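## Task

Scene 1: move the yellow sponge onto the coffee table in the neighbouring room. The robot must not tip over or finish leaning. The sponge must stay on the table without the robot holding or propping it.

## Robot and tools

Robot: TidyBot++, a wheeled base 0.54 m long, 0.50 m wide and 0.38 m tall on four powered casters. It carries a single seven-joint arm with a two-finger gripper. The shoulder sits 0.12 m ahead of the base centre, 0.68 m above the floor. Cameras: base_camera, fixed on the base and looking forward and down, and wrist_camera, a fisheye on the hand that looks where the hand points. The arm starts folded with the hand pointing down; folded, it sticks out up to 0.08 m past the base front.

Frames: the base frame has its origin on the floor below the base centre, x forward, y left, z up. hand_pose is reported in it, for the point halfway between the finger pads; the hand's own z axis runs out along the fingers and the fingers close along its y axis. base_odometry is relative to where the base stood at scene start; heading is positive to the left, in -3.142 to 3.142. Odometry counts wheel turns, so slips look like travel, and it drifts a few cm and degrees over many moves. base_tilt is in degrees, positive when leaning forward or right.

execute_actions(actions, cameras): actions is a list with zero or one action. An action may hold base, joints, or both, plus optional speeds; its motions begin together. base takes exactly one key, each a relative offset from where the base last reported itself: translate_m (metres, forward positive, -2 to 2), strafe_m (metres, left positive, -2 to 2) or rotate_rad (radians, counter-clockwise from above positive, -6.3 to 6.3). A base move needing over 8.667 s at its top speed is refused. joints is a single object of absolute targets keyed by name: joint_1_rad (any angle; turns the whole arm about vertical, positive is clockwise from above, opposite to heading), joint_2_rad shoulder -2.249 to 2.249, joint_3_rad any angle, joint_4_rad elbow -2.579 to 2.579, joint_5_rad any angle, joint_6_rad wrist -2.099 to 2.099, joint_7_rad any angle (hand down: positive is counter-clockwise from above; at 1.57 the fingers open toward the robot's left and right), gripper_pos 0 (open, about 85 mm gap) to 1 (closed, squeezing about 100 N per finger). Unbounded joints go the short way round, so turn them in steps under half a revolution. speeds caps top speed for that action only: translate_m and strafe_m 0.05 to 0.5 m/s, rotate_rad 0.1 to 1.57 rad/s (defaults are the maxima). cameras: list of base_camera, wrist_camera or all; omitted or null gives all, [] gives none. An empty actions list just reports state and images. Any unknown key or out-of-range value rejects the whole call and nothing moves. An action lasts at most 15 s.

Arm geometry: upper arm 0.42 m, forearm 0.31 m, hand 0.31 m to the hand point. With joint_1_rad 0, joint_3_rad 3.14, joint_5_rad 0 the arm lies in the base's x-z plane; segment angles from vertical (forward positive) are joint_2, joint_2 - joint_4, and joint_2 - joint_4 - joint_6. Sum length*sin for forward reach and length*cos for height above the shoulder. A downward hand reaches at most about 0.94 m above the floor, only close to the base. Closed fingertips reach about 20 mm past the hand point.

wait(seconds): 0 to 10 s, commands nothing, returns state and images. zoom_image(camera, region): enlarges [x0, y0, x1, y1] pixels of that camera's latest full image, at most 504 by 504. read_manual(section): only licence texts. finished_scene(scene): ends scene 1 or 2 permanently and reports success; the object must already rest on the table unaided. Replying with no tool call ends all remaining scenes.

Results: base_status and joint_status tell how each motion ended. done means reached (for the base, only that wheels turned as commanded, even while slipping or blocked). off_target means it rested away from the target and may still push. contact_stop or time_out means it gave up and holds its current place. joint command not followed, with a cause line, means a self-collision check withheld all arm targets (the gripper still acts); these may be retried on later actions. A gripper reading of off_target when closing means something is held. motor_effort is percent of maximum with the peak in brackets; it is noisy and offset. ARM HIT means a hard hit on the base or on itself. MOTOR HOT warns from 60 °C; OVER-TEMPERATURE FAULT at 75 °C makes the arm sag, and joints show limit_stop_at_motor_heat, meaning resend. A torque fault freezes the arm and gripper for 10 s and skips the rest of the call while the base continues. If any stop is reported, later calls in that same reply are skipped.

Accuracy: friction leaves joints a little off; to fix, send last command plus (desired minus read). Held loads make the arm sag; never command a loaded joint to its read angle. hand_pose may be 1 to 2 cm off; trust images.

Avoid: driving while the arm is snagged above about 0.8 m (tipping), pushing or pulling sideways with a raised hand, driving the arm into things, dropping or slamming objects, and pushing hard with a blocked base. Backing away or retracting the arm rights a slight lean. A loose object may occasionally get nudged.

Each tool is called after ">>>" as name(argument=value, ...), one argument or row to a line, values as JSON.

## Session

I'll start by looking at the current state.

>>> execute_actions(
  actions=[],
)

Scene clock: 0.00 s.
base_odometry: x=+0.000 y=+0.000 heading=+0.000 (m, m, rad; odometry frame)
base_tilt: forward=+0.2 right=-0.1 (deg)
base_status: not commanded
joint_positions: joint_1_rad=+0.024 joint_2_rad=-0.357 joint_3_rad=+3.201 joint_4_rad=-2.544 joint_5_rad=-0.012 joint_6_rad=-0.868 joint_7_rad=+1.620 gripper_pos=+0.000
joint_status: not commanded
motor_effort: joint_1_rad=+0 joint_2_rad=-1 joint_3_rad=+0 joint_4_rad=+14 joint_5_rad=+0 joint_6_rad=+1 joint_7_rad=+0 (%)
hand_pose: x=+0.2562 y=-0.0048 z=+0.5845 quat_wxyz=(-0.012, +0.999, -0.019, +0.044) (m; base frame)
pictures: base_camera, wrist_camera
Images, in order (width x height): base_camera 644x364, wrist_camera 644x476.

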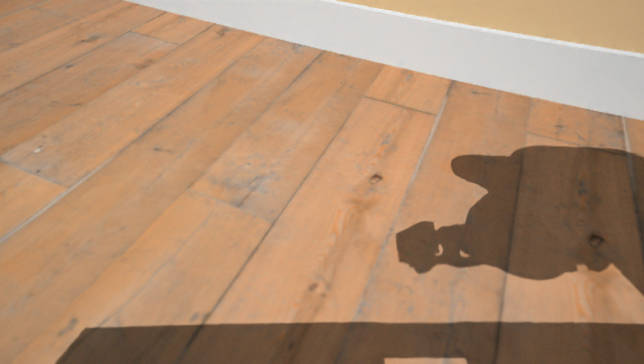

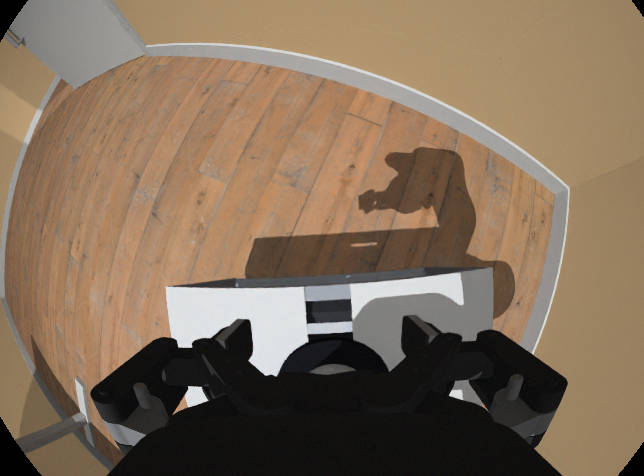

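>>> execute_actions(
  actions=[
    {"joints": {"joint_1_rad": -1.3, "joint_6_rad": 0.2}},
  ],
  cameras=["wrist_camera"],
)

Scene clock: 14.53 s.
base_odometry: x=+0.000 y=+0.000 heading=+0.000 (m, m, rad; odometry frame)
base_tilt: forward=+0.2 right=-0.1 (deg)
base_status: not commanded
joint_positions: joint_1_rad=-1.288 joint_2_rad=-0.357 joint_3_rad=+3.201 joint_4_rad=-2.544 joint_5_rad=-0.012 joint_6_rad=+0.163 joint_7_rad=+1.620 gripper_pos=+0.000
joint_status: all done
motor_effort: joint_1_rad=+0(1) joint_2_rad=-5(5) joint_3_rad=+0(0) joint_4_rad=+18(18) joint_5_rad=+1(0) joint_6_rad=+8(8) joint_7_rad=+0(0) (%)
hand_pose: x=+0.2495 y=+0.3677 z=+0.7582 quat_wxyz=(-0.305, +0.686, +0.498, +0.434) (m; base frame)
pictures: wrist_camera
camera_calibration (this result's frames):
wrist_camera: T_world_to_cam=[[0.943971, -0.329999, -0.00437821, -0.108652], [-0.139877, -0.388036, -0.910968, 0.932806], [0.29892, 0.86054, -0.412454, 0.0521091], [0, 0, 0, 1]] pos_world=[0.217466, 0.281265, 0.870773]
Images, in order (width x height): wrist_camera 644x476.

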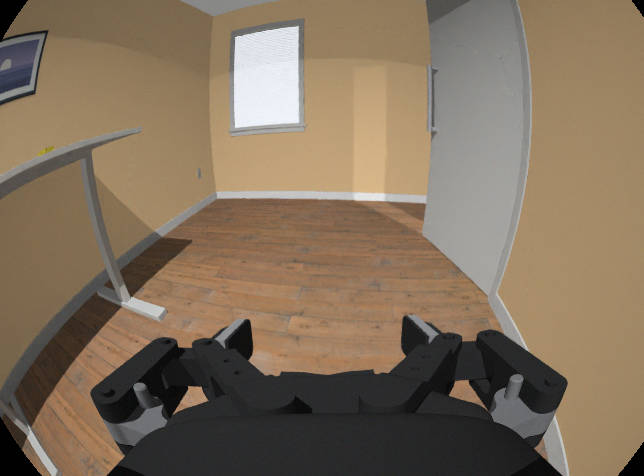

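>>> zoom_image(
  camera="wrist_camera",
  region=[0, 100, 200, 250],
)

>>> zoom_image(
  camera="wrist_camera",
  region=[360, 0, 600, 320],
)

Region (0, 100, 200, 250) of wrist_camera's 644x476 image, scaled by 2.520; it fills the top 378 rows of this view, and the rest is white.

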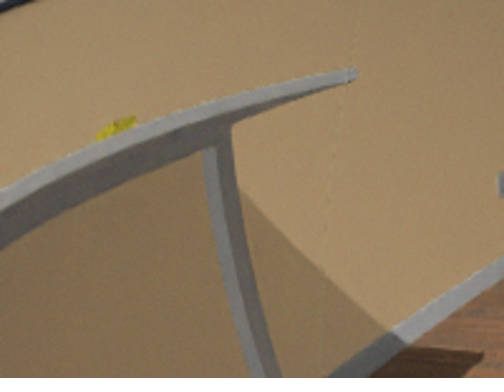

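Region (360, 0, 600, 320) of wrist_camera's 644x476 image, scaled by 1.575; it fills the left 378 columns of this view, and the rest is white.

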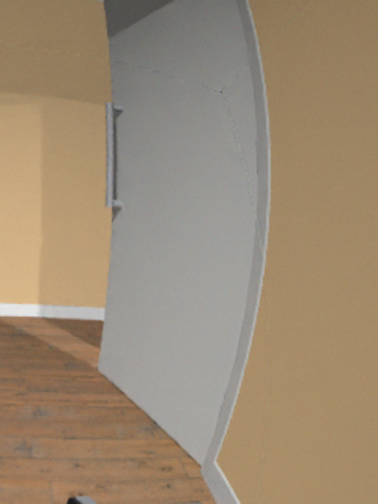

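>>> execute_actions(
  actions=[
    {"base": {"rotate_rad": 2.69}, "joints": {"joint_1_rad": 0.0, "joint_2_rad": -0.2, "joint_3_rad": 3.14, "joint_4_rad": -1.2, "joint_5_rad": 0.0, "joint_6_rad": -1.1, "joint_7_rad": 1.57}},
  ],
)

Scene clock: 69.50 s.
base_odometry: x=+0.000 y=+0.000 heading=+2.690 (m, m, rad; odometry frame)
base_tilt: forward=+0.2 right=-0.1 (deg)
base_status: done
joint_positions: joint_1_rad=-0.014 joint_2_rad=-0.214 joint_3_rad=+3.146 joint_4_rad=-1.217 joint_5_rad=-0.012 joint_6_rad=-1.061 joint_7_rad=+1.609 gripper_pos=+0.000
joint_status: all done
motor_effort: joint_1_rad=+0(1) joint_2_rad=-10(12) joint_3_rad=+0(1) joint_4_rad=+19(22) joint_5_rad=+0(1) joint_6_rad=+8(8) joint_7_rad=+0(1) (%)
hand_pose: x=+0.5686 y=+0.0085 z=+1.1149 quat_wxyz=(+0.001, +0.858, +0.020, +0.513) (m; base frame)
pictures: base_camera, wrist_camera
camera_calibration (this result's frames):
wrist_camera: T_world_to_cam=[[0.0214023, -0.999757, 0.00531977, -0.00731286], [-0.447943, -0.0143461, -0.893947, 1.31603], [0.893806, 0.0167495, -0.448141, 0.12164], [0, 0, 0, 1]] pos_world=[0.480941, 0.00953139, 1.23101]
Images, in order (width x height): base_camera 644x364, wrist_camera 644x476.

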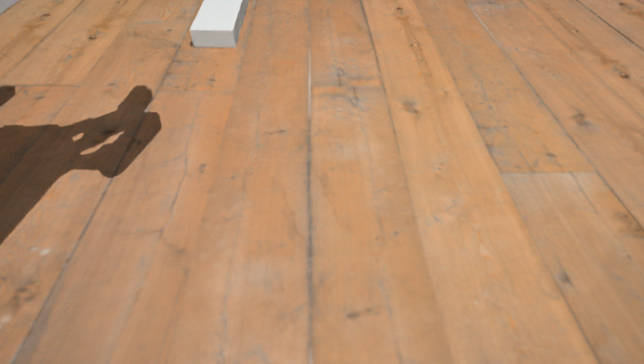

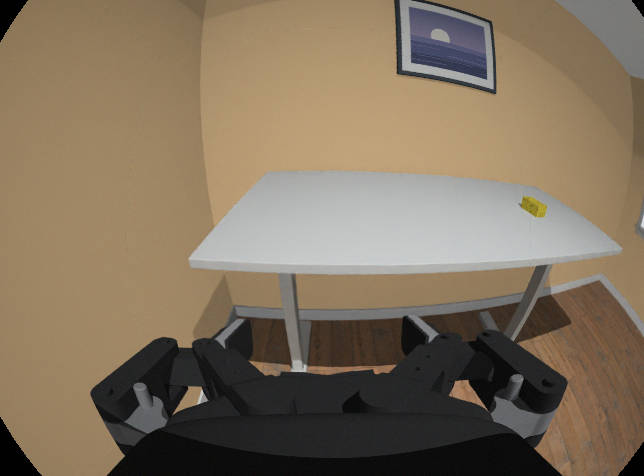

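>>> zoom_image(
  camera="wrist_camera",
  region=[480, 160, 640, 280],
)

Region (480, 160, 640, 280) of wrist_camera's 644x476 image, scaled by 3.150; it fills the top 378 rows of this view, and the rest is white.

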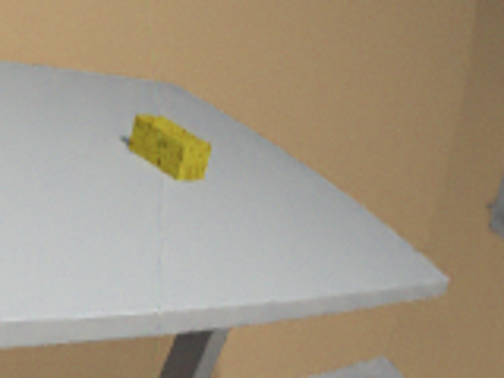

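>>> execute_actions(
  actions=[
    {"base": {"strafe_m": -0.82}, "joints": {"joint_6_rad": -1.4}},
  ],
)

Scene clock: 100.80 s.
base_odometry: x=+0.357 y=+0.738 heading=+2.691 (m, m, rad; odometry frame)
base_tilt: forward=+0.2 right=-0.1 (deg)
base_status: done
joint_positions: joint_1_rad=-0.011 joint_2_rad=-0.214 joint_3_rad=+3.143 joint_4_rad=-1.213 joint_5_rad=-0.012 joint_6_rad=-1.383 joint_7_rad=+1.609 gripper_pos=+0.000
joint_status: all done
motor_effort: joint_1_rad=+0(0) joint_2_rad=-9(10) joint_3_rad=+0(2) joint_4_rad=+19(19) joint_5_rad=+1(0) joint_6_rad=+6(6) joint_7_rad=+0(0) (%)
hand_pose: x=+0.5083 y=+0.0082 z=+1.0375 quat_wxyz=(+0.000, +0.928, +0.023, +0.371) (m; base frame)
pictures: base_camera, wrist_camera
camera_calibration (this result's frames):
wrist_camera: T_world_to_cam=[[0.0251274, -0.999679, 0.00330665, -0.00573189], [-0.704881, -0.0200628, -0.709042, 1.15872], [0.70888, 0.0154856, -0.705159, 0.50152], [0, 0, 0, 1]] pos_world=[0.461383, 0.00975072, 1.17525]
Images, in order (width x height): base_camera 644x364, wrist_camera 644x476.

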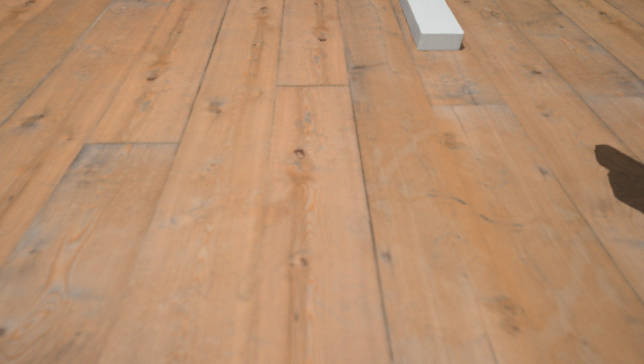

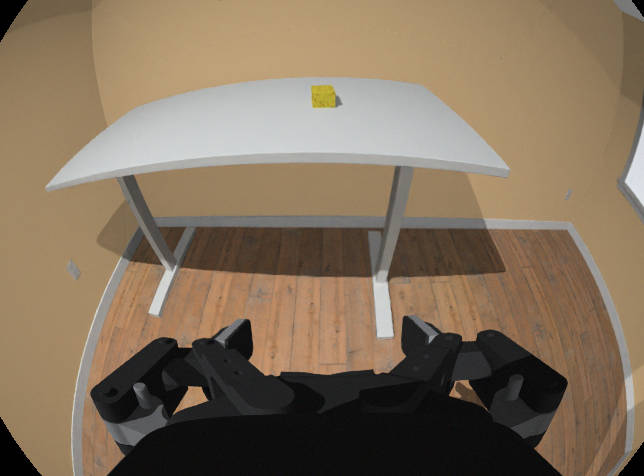

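>>> zoom_image(
  camera="wrist_camera",
  region=[260, 60, 400, 180],
)

Region (260, 60, 400, 180) of wrist_camera's 644x476 image, scaled by 3.600; it fills the top 432 rows of this view, and the rest is white.

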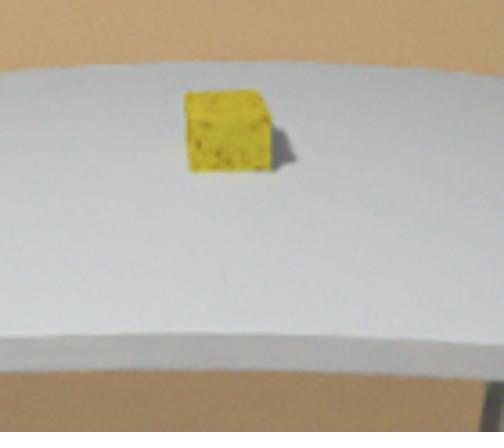

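>>> execute_actions(
  actions=[
    {"base": {"translate_m": 0.56}, "joints": {"joint_1_rad": -0.06, "joint_2_rad": 0.11, "joint_4_rad": -0.78, "joint_6_rad": -1.67, "joint_7_rad": 1.54}},
  ],
)

Scene clock: 147.23 s.
base_odometry: x=-0.147 y=+0.983 heading=+2.690 (m, m, rad; odometry frame)
base_tilt: forward=+0.3 right=-0.1 (deg)
base_status: done
joint_positions: joint_1_rad=-0.045 joint_2_rad=+0.117 joint_3_rad=+3.143 joint_4_rad=-0.799 joint_5_rad=-0.012 joint_6_rad=-1.631 joint_7_rad=+1.579 gripper_pos=+0.000
joint_status: all done
motor_effort: joint_1_rad=-1(1) joint_2_rad=-18(23) joint_3_rad=+0(1) joint_4_rad=+16(18) joint_5_rad=+1(0) joint_6_rad=+5(6) joint_7_rad=+0(0) (%)
hand_pose: x=+0.5913 y=+0.0253 z=+1.0331 quat_wxyz=(-0.010, +0.956, +0.026, +0.293) (m; base frame)
pictures: base_camera, wrist_camera
camera_calibration (this result's frames):
wrist_camera: T_world_to_cam=[[0.0371289, -0.999209, -0.0142249, 0.0202809], [-0.81224, -0.021883, -0.582912, 1.14762], [0.58214, 0.033197, -0.81241, 0.624675], [0, 0, 0, 1]] pos_world=[0.567745, 0.0246411, 1.17674]
Images, in order (width x height): base_camera 644x364, wrist_camera 644x476.

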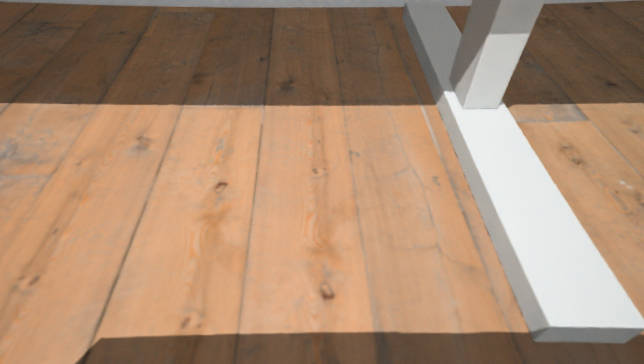

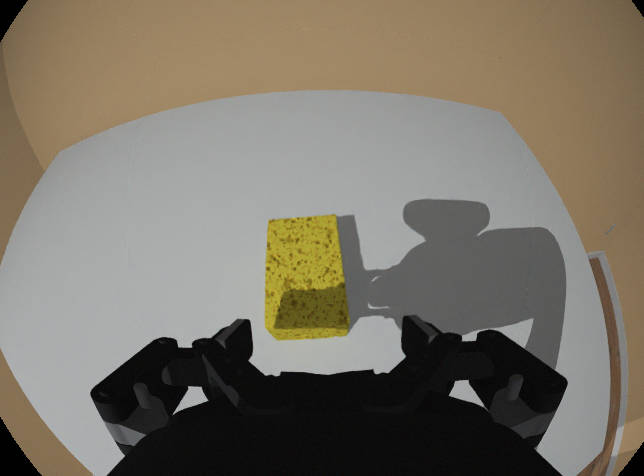

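>>> zoom_image(
  camera="wrist_camera",
  region=[210, 190, 450, 380],
)

Region (210, 190, 450, 380) of wrist_camera's 644x476 image, scaled by 2.100; it fills the top 399 rows of this view, and the rest is white.

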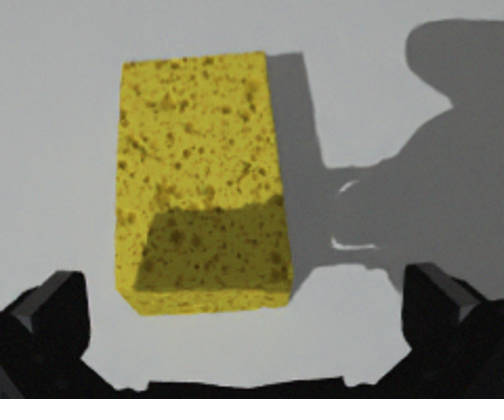

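>>> execute_actions(
  actions=[
    {"joints": {"joint_1_rad": -0.093, "joint_2_rad": 0.157, "joint_4_rad": -0.892, "joint_6_rad": -1.465}},
  ],
  cameras=["wrist_camera"],
)

Scene clock: 174.63 s.
base_odometry: x=-0.147 y=+0.983 heading=+2.690 (m, m, rad; odometry frame)
base_tilt: forward=+0.2 right=-0.1 (deg)
base_status: not commanded
joint_positions: joint_1_rad=-0.080 joint_2_rad=+0.153 joint_3_rad=+3.143 joint_4_rad=-0.876 joint_5_rad=-0.012 joint_6_rad=-1.498 joint_7_rad=+1.579 gripper_pos=+0.000
joint_status: all done
motor_effort: joint_1_rad=+0(0) joint_2_rad=-22(23) joint_3_rad=+0(1) joint_4_rad=+18(17) joint_5_rad=+1(1) joint_6_rad=+5(6) joint_7_rad=+0(0) (%)
hand_pose: x=+0.6300 y=+0.0449 z=+1.0053 quat_wxyz=(-0.016, +0.952, +0.042, +0.302) (m; base frame)
pictures: wrist_camera
camera_calibration (this result's frames):
wrist_camera: T_world_to_cam=[[0.071093, -0.997355, -0.0151564, 0.017521], [-0.799293, -0.0478716, -0.599032, 1.17249], [0.596722, 0.0547014, -0.800582, 0.556847], [0, 0, 0, 1]] pos_world=[0.603638, 0.0431435, 1.14843]
Images, in order (width x height): wrist_camera 644x476.

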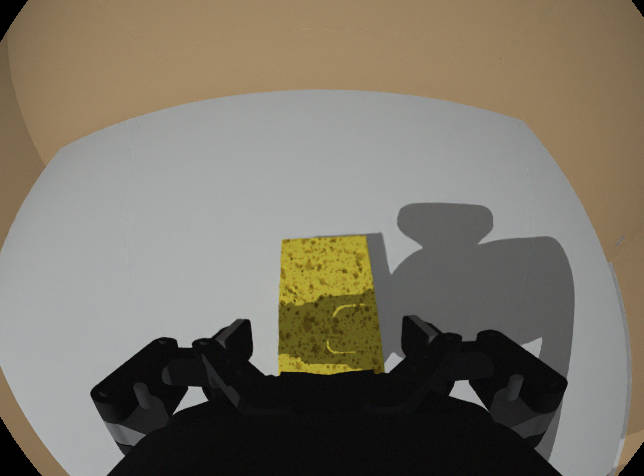

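>>> execute_actions(
  actions=[
    {"joints": {"joint_2_rad": 0.186, "joint_4_rad": -1.022, "joint_6_rad": -1.322}},
  ],
  cameras=["wrist_camera"],
)

Scene clock: 179.53 s.
base_odometry: x=-0.147 y=+0.983 heading=+2.690 (m, m, rad; odometry frame)
base_tilt: forward=+0.2 right=-0.1 (deg)
base_status: not commanded
joint_positions: joint_1_rad=-0.080 joint_2_rad=+0.181 joint_3_rad=+3.143 joint_4_rad=-1.007 joint_5_rad=-0.012 joint_6_rad=-1.359 joint_7_rad=+1.579 gripper_pos=+0.000
joint_status: all done
motor_effort: joint_1_rad=-1(1) joint_2_rad=-24(25) joint_3_rad=+0(1) joint_4_rad=+19(20) joint_5_rad=+0(1) joint_6_rad=+5(5) joint_7_rad=+0(0) (%)
hand_pose: x=+0.6588 y=+0.0471 z=+0.9549 quat_wxyz=(-0.016, +0.955, +0.042, +0.292) (m; base frame)
pictures: wrist_camera
camera_calibration (this result's frames):
wrist_camera: T_world_to_cam=[[0.0693448, -0.99747, -0.0156716, 0.0185346], [-0.811357, -0.0472521, -0.582638, 1.1577], [0.580424, 0.0531182, -0.81258, 0.521425], [0, 0, 0, 1]] pos_world=[0.635375, 0.0454943, 1.09851]
Images, in order (width x height): wrist_camera 644x476.

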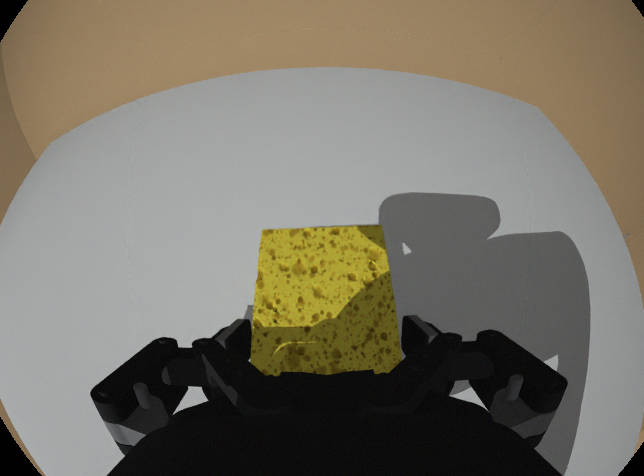

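>>> execute_actions(
  actions=[
    {"joints": {"gripper_pos": 1.0}},
  ],
  cameras=["wrist_camera"],
)

Scene clock: 188.40 s.
base_odometry: x=-0.147 y=+0.983 heading=+2.690 (m, m, rad; odometry frame)
base_tilt: forward=+0.3 right=-0.1 (deg)
base_status: not commanded
joint_positions: joint_1_rad=-0.080 joint_2_rad=+0.171 joint_3_rad=+3.143 joint_4_rad=-1.007 joint_5_rad=-0.012 joint_6_rad=-1.349 joint_7_rad=+1.578 gripper_pos=+0.362
joint_status: gripper_pos off_target (ended at +0.362, target +1.000)
motor_effort: joint_1_rad=+0(1) joint_2_rad=-20(24) joint_3_rad=-1(1) joint_4_rad=+16(19) joint_5_rad=+0(1) joint_6_rad=+4(5) joint_7_rad=+1(0) (%)
hand_pose: x=+0.6584 y=+0.0474 z=+0.9624 quat_wxyz=(-0.016, +0.952, +0.042, +0.302) (m; base frame)
pictures: wrist_camera
camera_calibration (this result's frames):
wrist_camera: T_world_to_cam=[[0.0700291, -0.997416, -0.0160553, 0.0189212], [-0.799311, -0.0464761, -0.599117, 1.16961], [0.596823, 0.0547888, -0.8005, 0.505214], [0, 0, 0, 1]] pos_world=[0.632033, 0.0455511, 1.10546]
Images, in order (width x height): wrist_camera 644x476.

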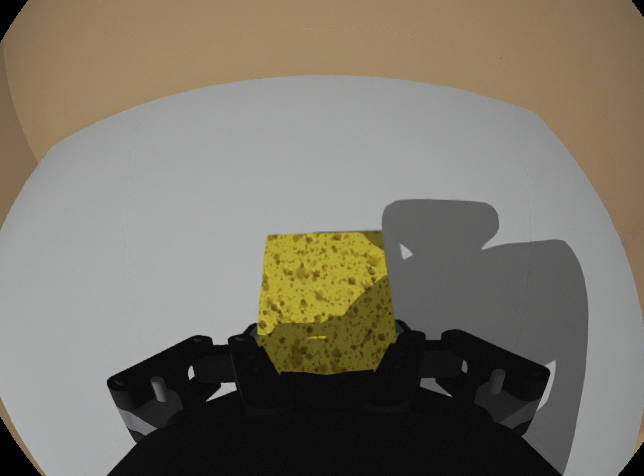

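>>> execute_actions(
  actions=[
    {"base": {"strafe_m": -1.71}, "joints": {"joint_2_rad": -0.25, "gripper_pos": 1.0}},
  ],
)

Scene clock: 271.13 s.
base_odometry: x=+0.598 y=+2.522 heading=+2.691 (m, m, rad; odometry frame)
base_tilt: forward=+0.3 right=-0.1 (deg)
base_status: done
joint_positions: joint_1_rad=-0.088 joint_2_rad=-0.255 joint_3_rad=+3.142 joint_4_rad=-1.017 joint_5_rad=-0.012 joint_6_rad=-1.349 joint_7_rad=+1.578 gripper_pos=+0.362
joint_status: gripper_pos off_target (ended at +0.362, target +1.000); the others done
motor_effort: joint_1_rad=+0(2) joint_2_rad=-6(26) joint_3_rad=+0(2) joint_4_rad=+16(21) joint_5_rad=+1(1) joint_6_rad=+7(8) joint_7_rad=+0(0) (%)
hand_pose: x=+0.4949 y=+0.0376 z=+1.1566 quat_wxyz=(-0.025, +0.869, +0.043, +0.492) (m; base frame)
pictures: base_camera, wrist_camera
camera_calibration (this result's frames):
wrist_camera: T_world_to_cam=[[0.085642, -0.996149, -0.0187848, 0.0190447], [-0.488975, -0.0255965, -0.871922, 1.316], [0.868083, 0.0838585, -0.489284, 0.26355], [0, 0, 0, 1]] pos_world=[0.413076, 0.0305553, 1.27676]
Images, in order (width x height): base_camera 644x364, wrist_camera 644x476.

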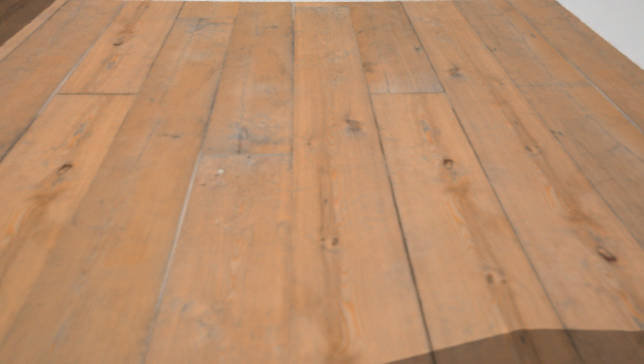

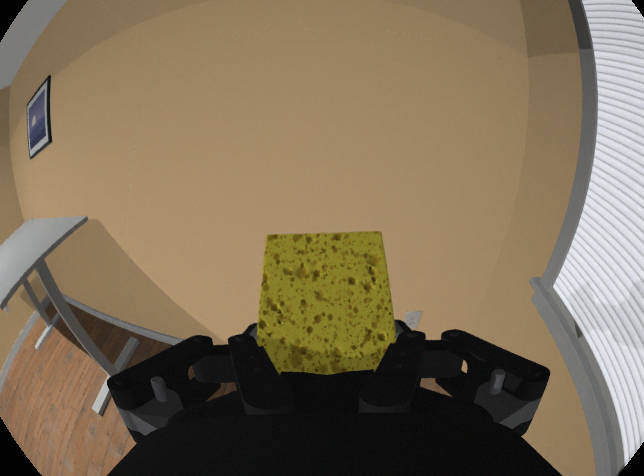

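>>> execute_actions(
  actions=[
    {"base": {"rotate_rad": 3.17}, "joints": {"joint_1_rad": 0.3, "joint_2_rad": -0.35, "joint_4_rad": -2.4, "joint_6_rad": -0.2, "gripper_pos": 1.0}},
  ],
)

Scene clock: 283.97 s.
base_odometry: x=+0.598 y=+2.522 heading=-0.423 (m, m, rad; odometry frame)
base_tilt: forward=+0.2 right=-0.1 (deg)
base_status: done
joint_positions: joint_1_rad=+0.285 joint_2_rad=-0.333 joint_3_rad=+3.142 joint_4_rad=-2.382 joint_5_rad=-0.012 joint_6_rad=-0.238 joint_7_rad=+1.578 gripper_pos=+0.362
joint_status: gripper_pos off_target (ended at +0.362, target +1.000); the others done
motor_effort: joint_1_rad=+0(2) joint_2_rad=-6(12) joint_3_rad=+0(1) joint_4_rad=+19(23) joint_5_rad=+1(0) joint_6_rad=+6(7) joint_7_rad=+0(0) (%)
hand_pose: x=+0.4806 y=-0.1040 z=+0.7301 quat_wxyz=(+0.057, +0.901, -0.131, +0.410) (m; base frame)
pictures: base_camera, wrist_camera
camera_calibration (this result's frames):
wrist_camera: T_world_to_cam=[[-0.297887, -0.954407, -0.0192457, 0.06023], [-0.602566, 0.203631, -0.771653, 0.938757], [0.74039, -0.218268, -0.635753, 0.215988], [0, 0, 0, 1]] pos_world=[0.423689, -0.0865332, 0.862869]
Images, in order (width x height): base_camera 644x364, wrist_camera 644x476.

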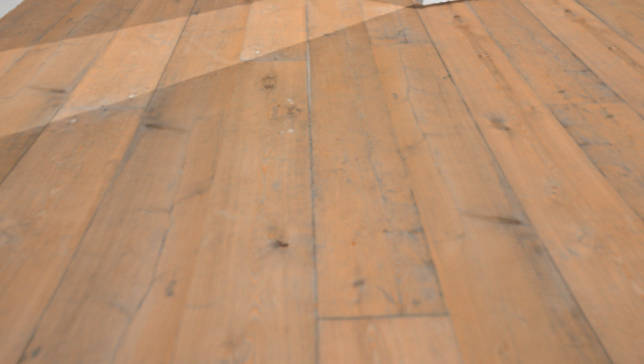

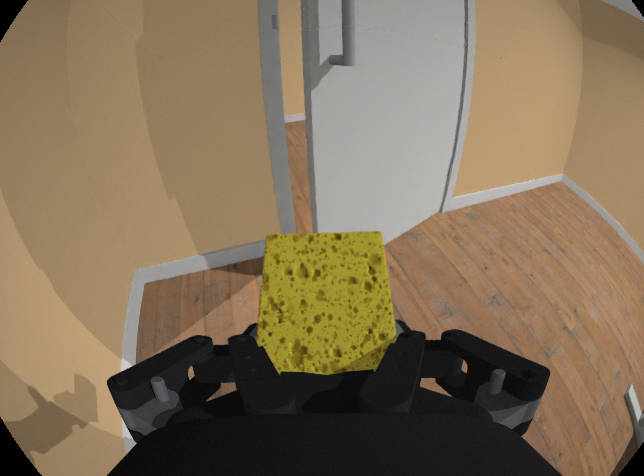

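>>> execute_actions(
  actions=[
    {"base": {"strafe_m": 0.13}, "joints": {"joint_1_rad": 1.27, "joint_2_rad": -0.36, "joint_4_rad": -2.52, "joint_6_rad": -0.9, "gripper_pos": 1.0}},
  ],
  cameras=["base_camera"],
)

>>> execute_actions(
  actions=[
    {"base": {"translate_m": 0.95}},
  ],
)

Scene clock: 328.30 s.
base_odometry: x=+0.651 y=+2.641 heading=-0.422 (m, m, rad; odometry frame)
base_tilt: forward=+0.2 right=-0.1 (deg)
base_status: done
joint_positions: joint_1_rad=+1.257 joint_2_rad=-0.343 joint_3_rad=+3.141 joint_4_rad=-2.500 joint_5_rad=-0.012 joint_6_rad=-0.864 joint_7_rad=+1.578 gripper_pos=+0.362
joint_status: gripper_pos off_target (ended at +0.362, target +1.000); the others done
motor_effort: joint_1_rad=-1(0) joint_2_rad=-2(7) joint_3_rad=+0(1) joint_4_rad=+15(19) joint_5_rad=+1(1) joint_6_rad=+1(6) joint_7_rad=+0(0) (%)
hand_pose: x=+0.1717 y=-0.1487 z=+0.5950 quat_wxyz=(+0.032, +0.808, -0.586, +0.051) (m; base frame)
pictures: base_camera
Images, in order (width x height): base_camera 644x364.

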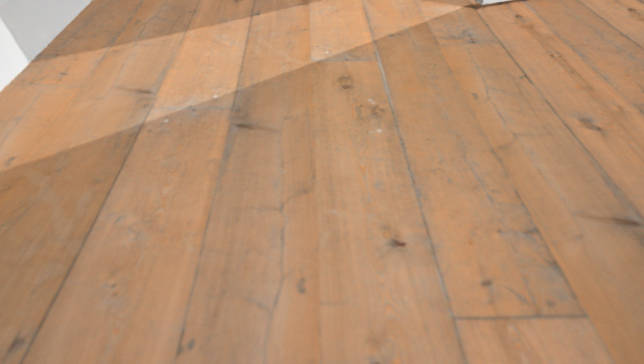

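Scene clock: 331.57 s.
base_odometry: x=+1.518 y=+2.253 heading=-0.421 (m, m, rad; odometry frame)
base_tilt: forward=+0.2 right=-0.1 (deg)
base_status: done
joint_positions: joint_1_rad=+1.257 joint_2_rad=-0.345 joint_3_rad=+3.141 joint_4_rad=-2.501 joint_5_rad=-0.012 joint_6_rad=-0.864 joint_7_rad=+1.578 gripper_pos=+0.362
joint_status: not commanded
motor_effort: joint_1_rad=-1(0) joint_2_rad=-2(3) joint_3_rad=+0(1) joint_4_rad=+15(15) joint_5_rad=+1(0) joint_6_rad=+1(1) joint_7_rad=+0(0) (%)
hand_pose: x=+0.1716 y=-0.1484 z=+0.5950 quat_wxyz=(+0.032, +0.808, -0.586, +0.052) (m; base frame)
pictures: base_camera, wrist_camera
camera_calibration (this result's frames):
wrist_camera: T_world_to_cam=[[-0.957102, -0.289632, -0.00834013, 0.12844], [-0.28522, 0.946813, -0.148979, 0.342703], [0.0510454, -0.140209, -0.988805, 0.689178], [0, 0, 0, 1]] pos_world=[0.185496, -0.190646, 0.73359]
Images, in order (width x height): base_camera 644x364, wrist_camera 644x476.

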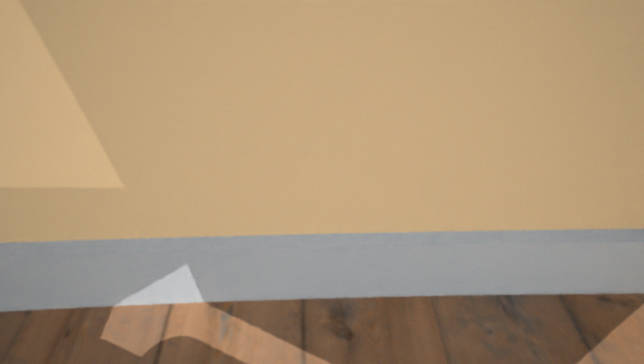

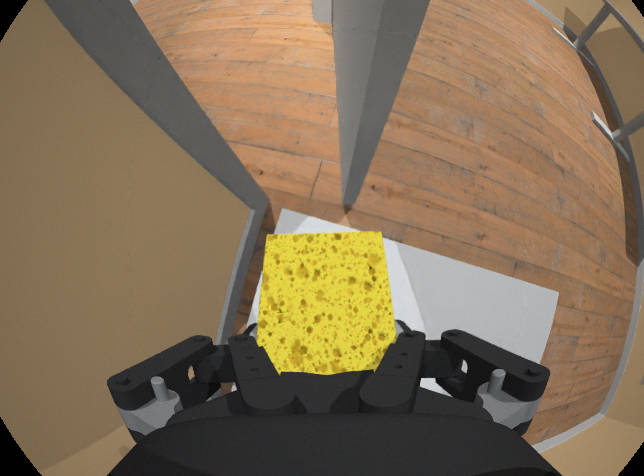

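>>> zoom_image(
  camera="wrist_camera",
  region=[200, 0, 460, 250],
)

Region (200, 0, 460, 250) of wrist_camera's 644x476 image, scaled by 1.938; it fills the top 485 rows of this view, and the rest is white.

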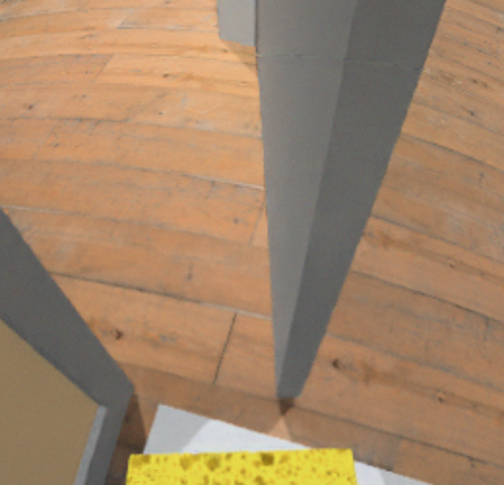

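>>> execute_actions(
  actions=[
    {"joints": {"joint_1_rad": 1.095, "joint_6_rad": 0.1, "gripper_pos": 1.0}},
  ],
  cameras=["wrist_camera"],
)

Scene clock: 379.87 s.
base_odometry: x=+1.518 y=+2.253 heading=-0.421 (m, m, rad; odometry frame)
base_tilt: forward=+0.2 right=-0.1 (deg)
base_status: not commanded
joint_positions: joint_1_rad=+1.106 joint_2_rad=-0.346 joint_3_rad=+3.141 joint_4_rad=-2.510 joint_5_rad=-0.012 joint_6_rad=+0.081 joint_7_rad=+1.578 gripper_pos=+0.362
joint_status: gripper_pos off_target (ended at +0.362, target +1.000); the others done
motor_effort: joint_1_rad=+0(0) joint_2_rad=-6(6) joint_3_rad=+0(0) joint_4_rad=+19(20) joint_5_rad=+1(0) joint_6_rad=+7(8) joint_7_rad=+0(0) (%)
hand_pose: x=+0.2946 y=-0.3474 z=+0.7494 quat_wxyz=(+0.265, +0.734, -0.455, +0.430) (m; base frame)
pictures: wrist_camera
camera_calibration (this result's frames):
wrist_camera: T_world_to_cam=[[-0.900532, -0.434317, -0.0202765, 0.131846], [-0.186047, 0.427069, -0.884872, 0.930856], [0.392975, -0.793083, -0.465392, 0.0878091], [0, 0, 0, 1]] pos_world=[0.257408, -0.270636, 0.867227]
Images, in order (width x height): wrist_camera 644x476.

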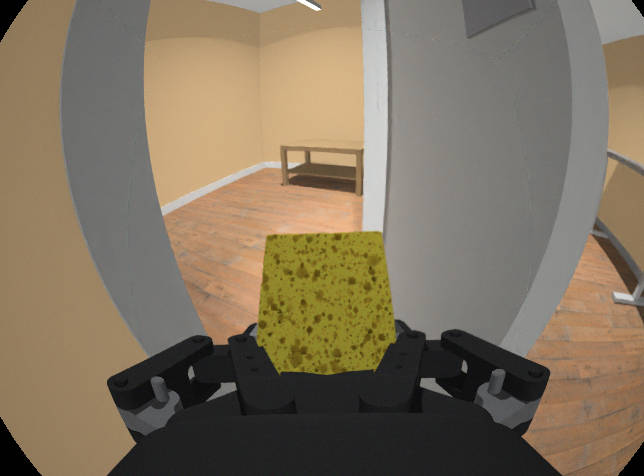

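>>> execute_actions(
  actions=[
    {"joints": {"joint_2_rad": 1.06, "joint_4_rad": -1.14, "joint_6_rad": -1.03, "gripper_pos": 1.0}},
  ],
  cameras=["wrist_camera"],
)

Scene clock: 389.67 s.
base_odometry: x=+1.518 y=+2.253 heading=-0.421 (m, m, rad; odometry frame)
base_tilt: forward=+0.3 right=-0.1 (deg)
base_status: not commanded
joint_positions: joint_1_rad=+1.106 joint_2_rad=+1.055 joint_3_rad=+3.141 joint_4_rad=-1.161 joint_5_rad=-0.012 joint_6_rad=-0.992 joint_7_rad=+1.578 gripper_pos=+0.362
joint_status: gripper_pos off_target (ended at +0.362, target +1.000); the others done
motor_effort: joint_1_rad=-1(0) joint_2_rad=-43(45) joint_3_rad=-1(1) joint_4_rad=+13(21) joint_5_rad=+1(1) joint_6_rad=-1(7) joint_7_rad=+0(0) (%)
hand_pose: x=+0.3905 y=-0.5312 z=+0.3897 quat_wxyz=(-0.022, +0.851, -0.525, -0.026) (m; base frame)
pictures: wrist_camera
camera_calibration (this result's frames):
wrist_camera: T_world_to_cam=[[-0.902953, -0.429699, -0.00595931, 0.128943], [-0.429597, 0.902209, 0.0382786, 0.696731], [-0.0110717, 0.0371239, -0.999249, 0.543806], [0, 0, 0, 1]] pos_world=[0.421764, -0.593378, 0.517497]
Images, in order (width x height): wrist_camera 644x476.

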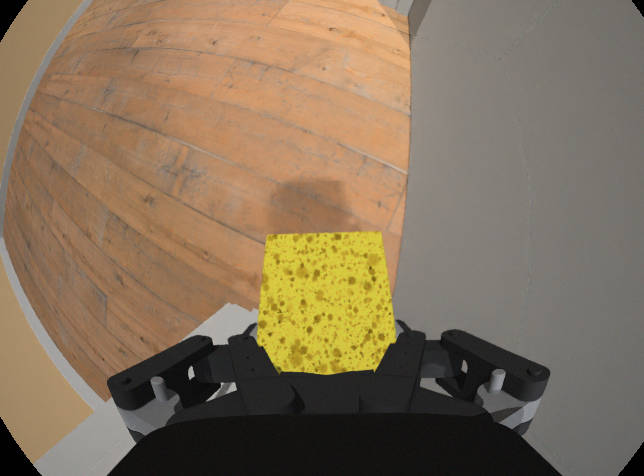

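>>> execute_actions(
  actions=[
    {"joints": {"joint_1_rad": 1.4, "joint_5_rad": -0.35, "gripper_pos": 1.0}},
  ],
  cameras=["wrist_camera"],
)

Scene clock: 394.10 s.
base_odometry: x=+1.518 y=+2.253 heading=-0.421 (m, m, rad; odometry frame)
base_tilt: forward=+0.2 right=-0.1 (deg)
base_status: not commanded
joint_positions: joint_1_rad=+1.404 joint_2_rad=+1.056 joint_3_rad=+3.142 joint_4_rad=-1.158 joint_5_rad=-0.326 joint_6_rad=-0.993 joint_7_rad=+1.578 gripper_pos=+0.362
joint_status: gripper_pos off_target (ended at +0.362, target +1.000); the others done
motor_effort: joint_1_rad=+0(15) joint_2_rad=-43(44) joint_3_rad=-2(7) joint_4_rad=+13(14) joint_5_rad=-2(3) joint_6_rad=-1(1) joint_7_rad=+0(1) (%)
hand_pose: x=+0.3030 y=-0.5832 z=+0.4009 quat_wxyz=(-0.122, +0.696, -0.705, +0.062) (m; base frame)
pictures: wrist_camera
camera_calibration (this result's frames):
wrist_camera: T_world_to_cam=[[-0.966687, 0.0460497, -0.251785, 0.422998], [0.0306559, 0.997432, 0.0647253, 0.611075], [0.254119, 0.0548504, -0.965616, 0.472487], [0, 0, 0, 1]] pos_world=[0.270106, -0.654901, 0.523194]
Images, in order (width x height): wrist_camera 644x476.

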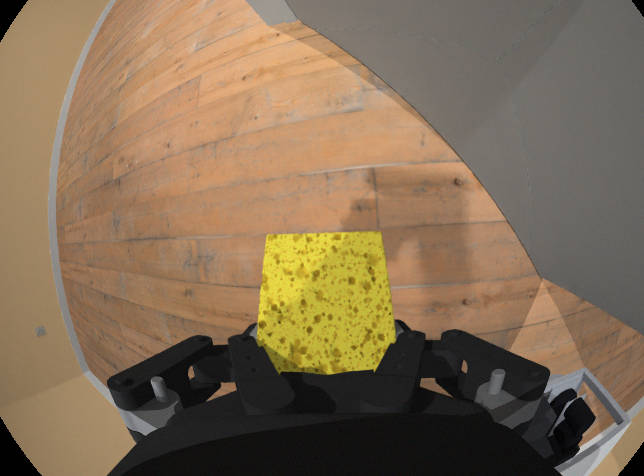

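>>> execute_actions(
  actions=[],
  cameras=["wrist_camera"],
)

Scene clock: 396.83 s.
base_odometry: x=+1.518 y=+2.253 heading=-0.421 (m, m, rad; odometry frame)
base_tilt: forward=+0.3 right=-0.1 (deg)
base_status: not commanded
joint_positions: joint_1_rad=+1.404 joint_2_rad=+1.056 joint_3_rad=+3.142 joint_4_rad=-1.158 joint_5_rad=-0.326 joint_6_rad=-0.993 joint_7_rad=+1.578 gripper_pos=+0.362
joint_status: gripper_pos off_target (ended at +0.362, target +1.000); the others done
motor_effort: joint_1_rad=-1(15) joint_2_rad=-43(44) joint_3_rad=-3(7) joint_4_rad=+13(14) joint_5_rad=-1(3) joint_6_rad=-1(1) joint_7_rad=+0(1) (%)
hand_pose: x=+0.3030 y=-0.5832 z=+0.4009 quat_wxyz=(-0.122, +0.696, -0.705, +0.062) (m; base frame)
pictures: wrist_camera
camera_calibration (this result's frames):
wrist_camera: T_world_to_cam=[[-0.966687, 0.0460496, -0.251785, 0.422998], [0.0306558, 0.997432, 0.0647252, 0.611075], [0.254119, 0.0548503, -0.965616, 0.472487], [0, 0, 0, 1]] pos_world=[0.270106, -0.654901, 0.523194]
Images, in order (width x height): wrist_camera 644x476.

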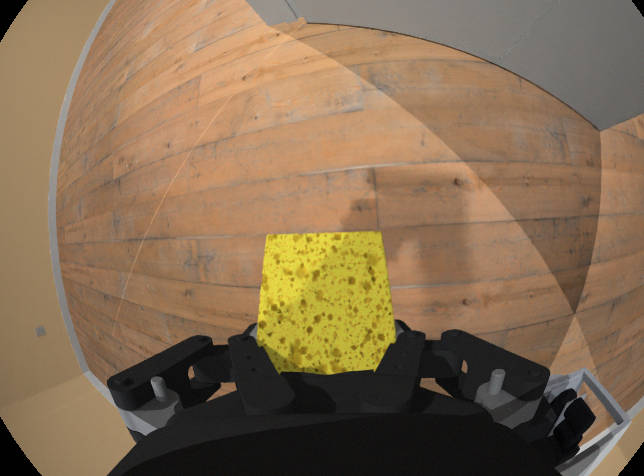

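>>> execute_actions(
  actions=[],
  cameras=["wrist_camera"],
)

Scene clock: 400.10 s.
base_odometry: x=+1.518 y=+2.253 heading=-0.421 (m, m, rad; odometry frame)
base_tilt: forward=+0.2 right=-0.1 (deg)
base_status: not commanded
joint_positions: joint_1_rad=+1.404 joint_2_rad=+1.056 joint_3_rad=+3.142 joint_4_rad=-1.158 joint_5_rad=-0.326 joint_6_rad=-0.993 joint_7_rad=+1.578 gripper_pos=+0.362
joint_status: gripper_pos off_target (ended at +0.362, target +1.000); the others done
motor_effort: joint_1_rad=+0(15) joint_2_rad=-43(44) joint_3_rad=-3(7) joint_4_rad=+13(14) joint_5_rad=-1(3) joint_6_rad=-1(1) joint_7_rad=+0(1) (%)
hand_pose: x=+0.3030 y=-0.5832 z=+0.4009 quat_wxyz=(-0.122, +0.696, -0.705, +0.062) (m; base frame)
pictures: wrist_camera
camera_calibration (this result's frames):
wrist_camera: T_world_to_cam=[[-0.966687, 0.0460496, -0.251785, 0.422998], [0.0306558, 0.997432, 0.0647252, 0.611075], [0.254119, 0.0548503, -0.965616, 0.472487], [0, 0, 0, 1]] pos_world=[0.270106, -0.654901, 0.523194]
Images, in order (width x height): wrist_camera 644x476.

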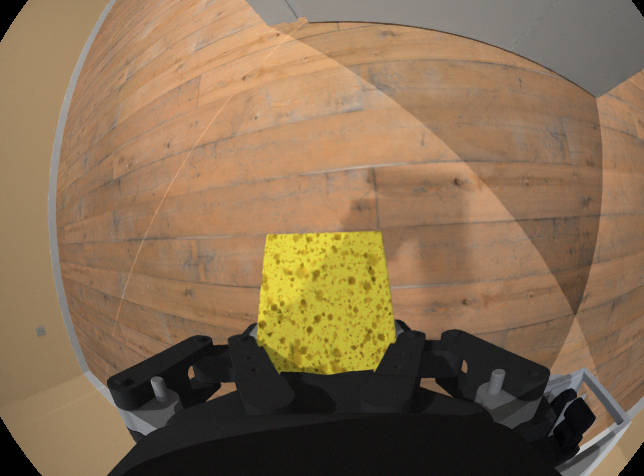

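>>> execute_actions(
  actions=[
    {"base": {"strafe_m": -0.65}, "joints": {"joint_2_rad": -0.36, "joint_4_rad": -2.52, "joint_5_rad": 0.02, "joint_6_rad": -0.9, "gripper_pos": 1.0}},
  ],
)

Scene clock: 412.37 s.
base_odometry: x=+1.253 y=+1.659 heading=-0.421 (m, m, rad; odometry frame)
base_tilt: forward=+0.2 right=-0.1 (deg)
base_status: done
joint_positions: joint_1_rad=+1.404 joint_2_rad=-0.348 joint_3_rad=+3.142 joint_4_rad=-2.502 joint_5_rad=-0.005 joint_6_rad=-0.939 joint_7_rad=+1.578 gripper_pos=+0.362
joint_status: gripper_pos off_target (ended at +0.362, target +1.000); the others done
motor_effort: joint_1_rad=+0(1) joint_2_rad=-1(44) joint_3_rad=+0(3) joint_4_rad=+15(16) joint_5_rad=+1(2) joint_6_rad=+1(1) joint_7_rad=+0(0) (%)
hand_pose: x=+0.1438 y=-0.1316 z=+0.5931 quat_wxyz=(+0.014, +0.765, -0.644, +0.020) (m; base frame)
pictures: base_camera, wrist_camera
camera_calibration (this result's frames):
wrist_camera: T_world_to_cam=[[-0.988863, -0.148809, -0.00226455, 0.126203], [-0.148204, 0.98601, -0.0762904, 0.260954], [0.0135855, -0.0751052, -0.997083, 0.709947], [0, 0, 0, 1]] pos_world=[0.153827, -0.185202, 0.72807]
Images, in order (width x height): base_camera 644x364, wrist_camera 644x476.

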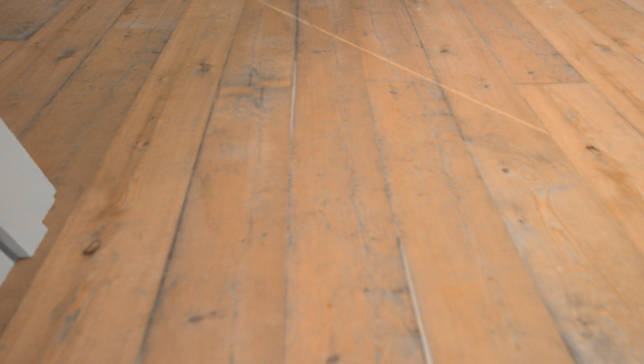

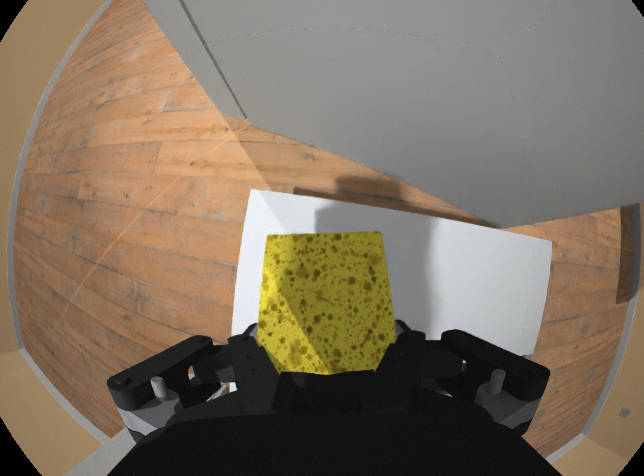

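>>> execute_actions(
  actions=[
    {"base": {"strafe_m": -0.05}},
  ],
  cameras=["base_camera"],
)

>>> execute_actions(
  actions=[
    {"base": {"translate_m": 1.3}},
  ],
)

Scene clock: 431.07 s.
base_odometry: x=+1.233 y=+1.613 heading=-0.421 (m, m, rad; odometry frame)
base_tilt: forward=+0.2 right=-0.1 (deg)
base_status: done
joint_positions: joint_1_rad=+1.404 joint_2_rad=-0.351 joint_3_rad=+3.142 joint_4_rad=-2.506 joint_5_rad=-0.005 joint_6_rad=-0.935 joint_7_rad=+1.578 gripper_pos=+0.362
joint_status: not commanded
motor_effort: joint_1_rad=+0(0) joint_2_rad=-1(4) joint_3_rad=+0(0) joint_4_rad=+15(16) joint_5_rad=+0(1) joint_6_rad=+1(1) joint_7_rad=+0(0) (%)
hand_pose: x=+0.1438 y=-0.1315 z=+0.5928 quat_wxyz=(+0.015, +0.765, -0.644, +0.021) (m; base frame)
pictures: base_camera
Images, in order (width x height): base_camera 644x364.

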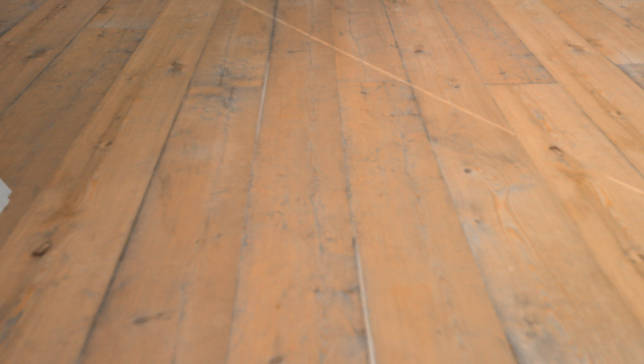

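Scene clock: 435.03 s.
base_odometry: x=+2.419 y=+1.082 heading=-0.421 (m, m, rad; odometry frame)
base_tilt: forward=+0.2 right=-0.2 (deg)
base_status: done
joint_positions: joint_1_rad=+1.404 joint_2_rad=-0.351 joint_3_rad=+3.142 joint_4_rad=-2.506 joint_5_rad=-0.003 joint_6_rad=-0.935 joint_7_rad=+1.578 gripper_pos=+0.362
joint_status: not commanded
motor_effort: joint_1_rad=+0(0) joint_2_rad=-1(2) joint_3_rad=+0(1) joint_4_rad=+15(14) joint_5_rad=+1(0) joint_6_rad=+1(1) joint_7_rad=+0(0) (%)
hand_pose: x=+0.1433 y=-0.1316 z=+0.5928 quat_wxyz=(+0.016, +0.765, -0.644, +0.021) (m; base frame)
pictures: base_camera, wrist_camera
camera_calibration (this result's frames):
wrist_camera: T_world_to_cam=[[-0.988694, -0.149946, -0.00057648, 0.124498], [-0.149415, 0.985505, -0.0803398, 0.263325], [0.0126147, -0.0793453, -0.996767, 0.709032], [0, 0, 0, 1]] pos_world=[0.153491, -0.184582, 0.727968]
Images, in order (width x height): base_camera 644x364, wrist_camera 644x476.

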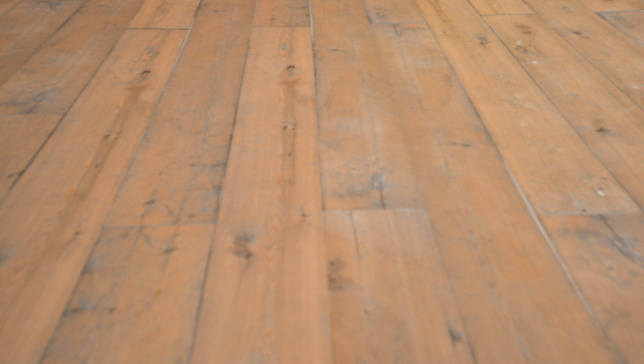

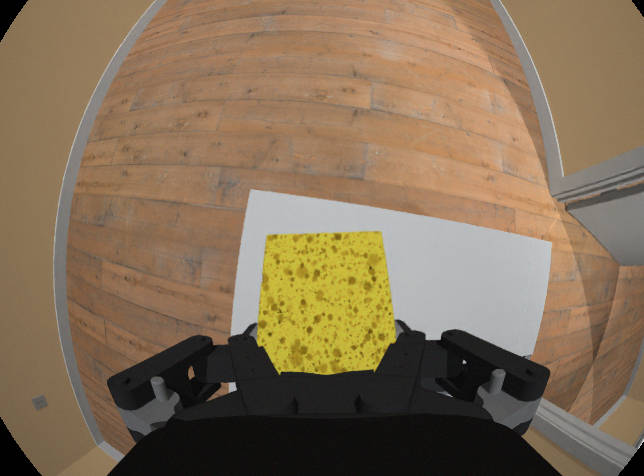

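>>> execute_actions(
  actions=[
    {"base": {"strafe_m": -1.25}, "joints": {"joint_1_rad": 1.58, "joint_2_rad": 0.484, "joint_4_rad": -1.84, "joint_6_rad": -0.15, "gripper_pos": 1.0}},
  ],
)

Scene clock: 444.83 s.
base_odometry: x=+1.910 y=-0.060 heading=-0.420 (m, m, rad; odometry frame)
base_tilt: forward=+0.2 right=-0.1 (deg)
base_status: done
joint_positions: joint_1_rad=+1.566 joint_2_rad=+0.480 joint_3_rad=+3.142 joint_4_rad=-1.854 joint_5_rad=-0.003 joint_6_rad=-0.185 joint_7_rad=+1.578 gripper_pos=+0.362
joint_status: gripper_pos off_target (ended at +0.362, target +1.000); the others done
motor_effort: joint_1_rad=+0(1) joint_2_rad=-30(32) joint_3_rad=-1(1) joint_4_rad=+15(16) joint_5_rad=+1(1) joint_6_rad=+5(6) joint_7_rad=+0(0) (%)
hand_pose: x=+0.1231 y=-0.6030 z=+0.5850 quat_wxyz=(+0.217, +0.676, -0.670, +0.217) (m; base frame)
pictures: base_camera, wrist_camera
camera_calibration (this result's frames):
wrist_camera: T_world_to_cam=[[-0.999909, 0.0109664, -0.00788814, 0.136546], [0.0135035, 0.795166, -0.606241, 0.8971], [-0.000375903, -0.606292, -0.795242, 0.230046], [0, 0, 0, 1]] pos_world=[0.124506, -0.575366, 0.727878]
Images, in order (width x height): base_camera 644x364, wrist_camera 644x476.

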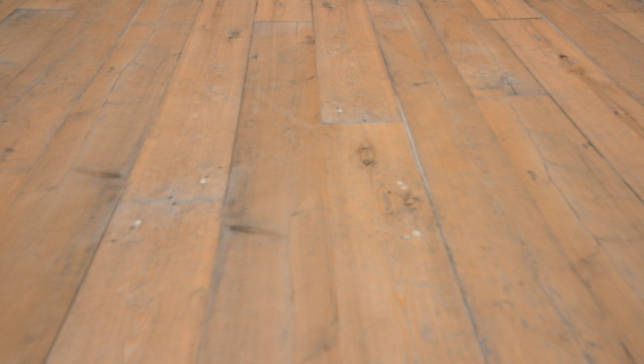

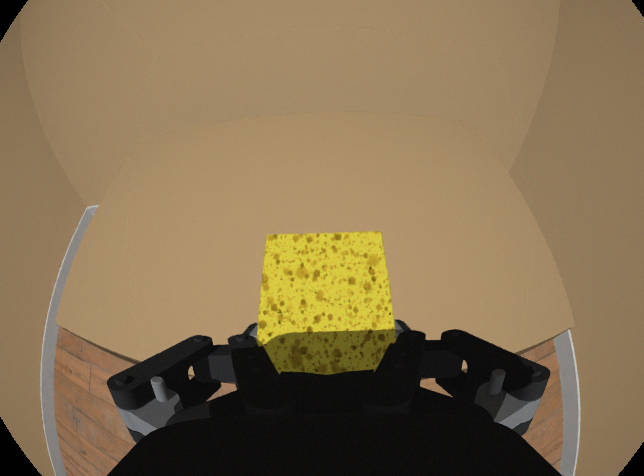

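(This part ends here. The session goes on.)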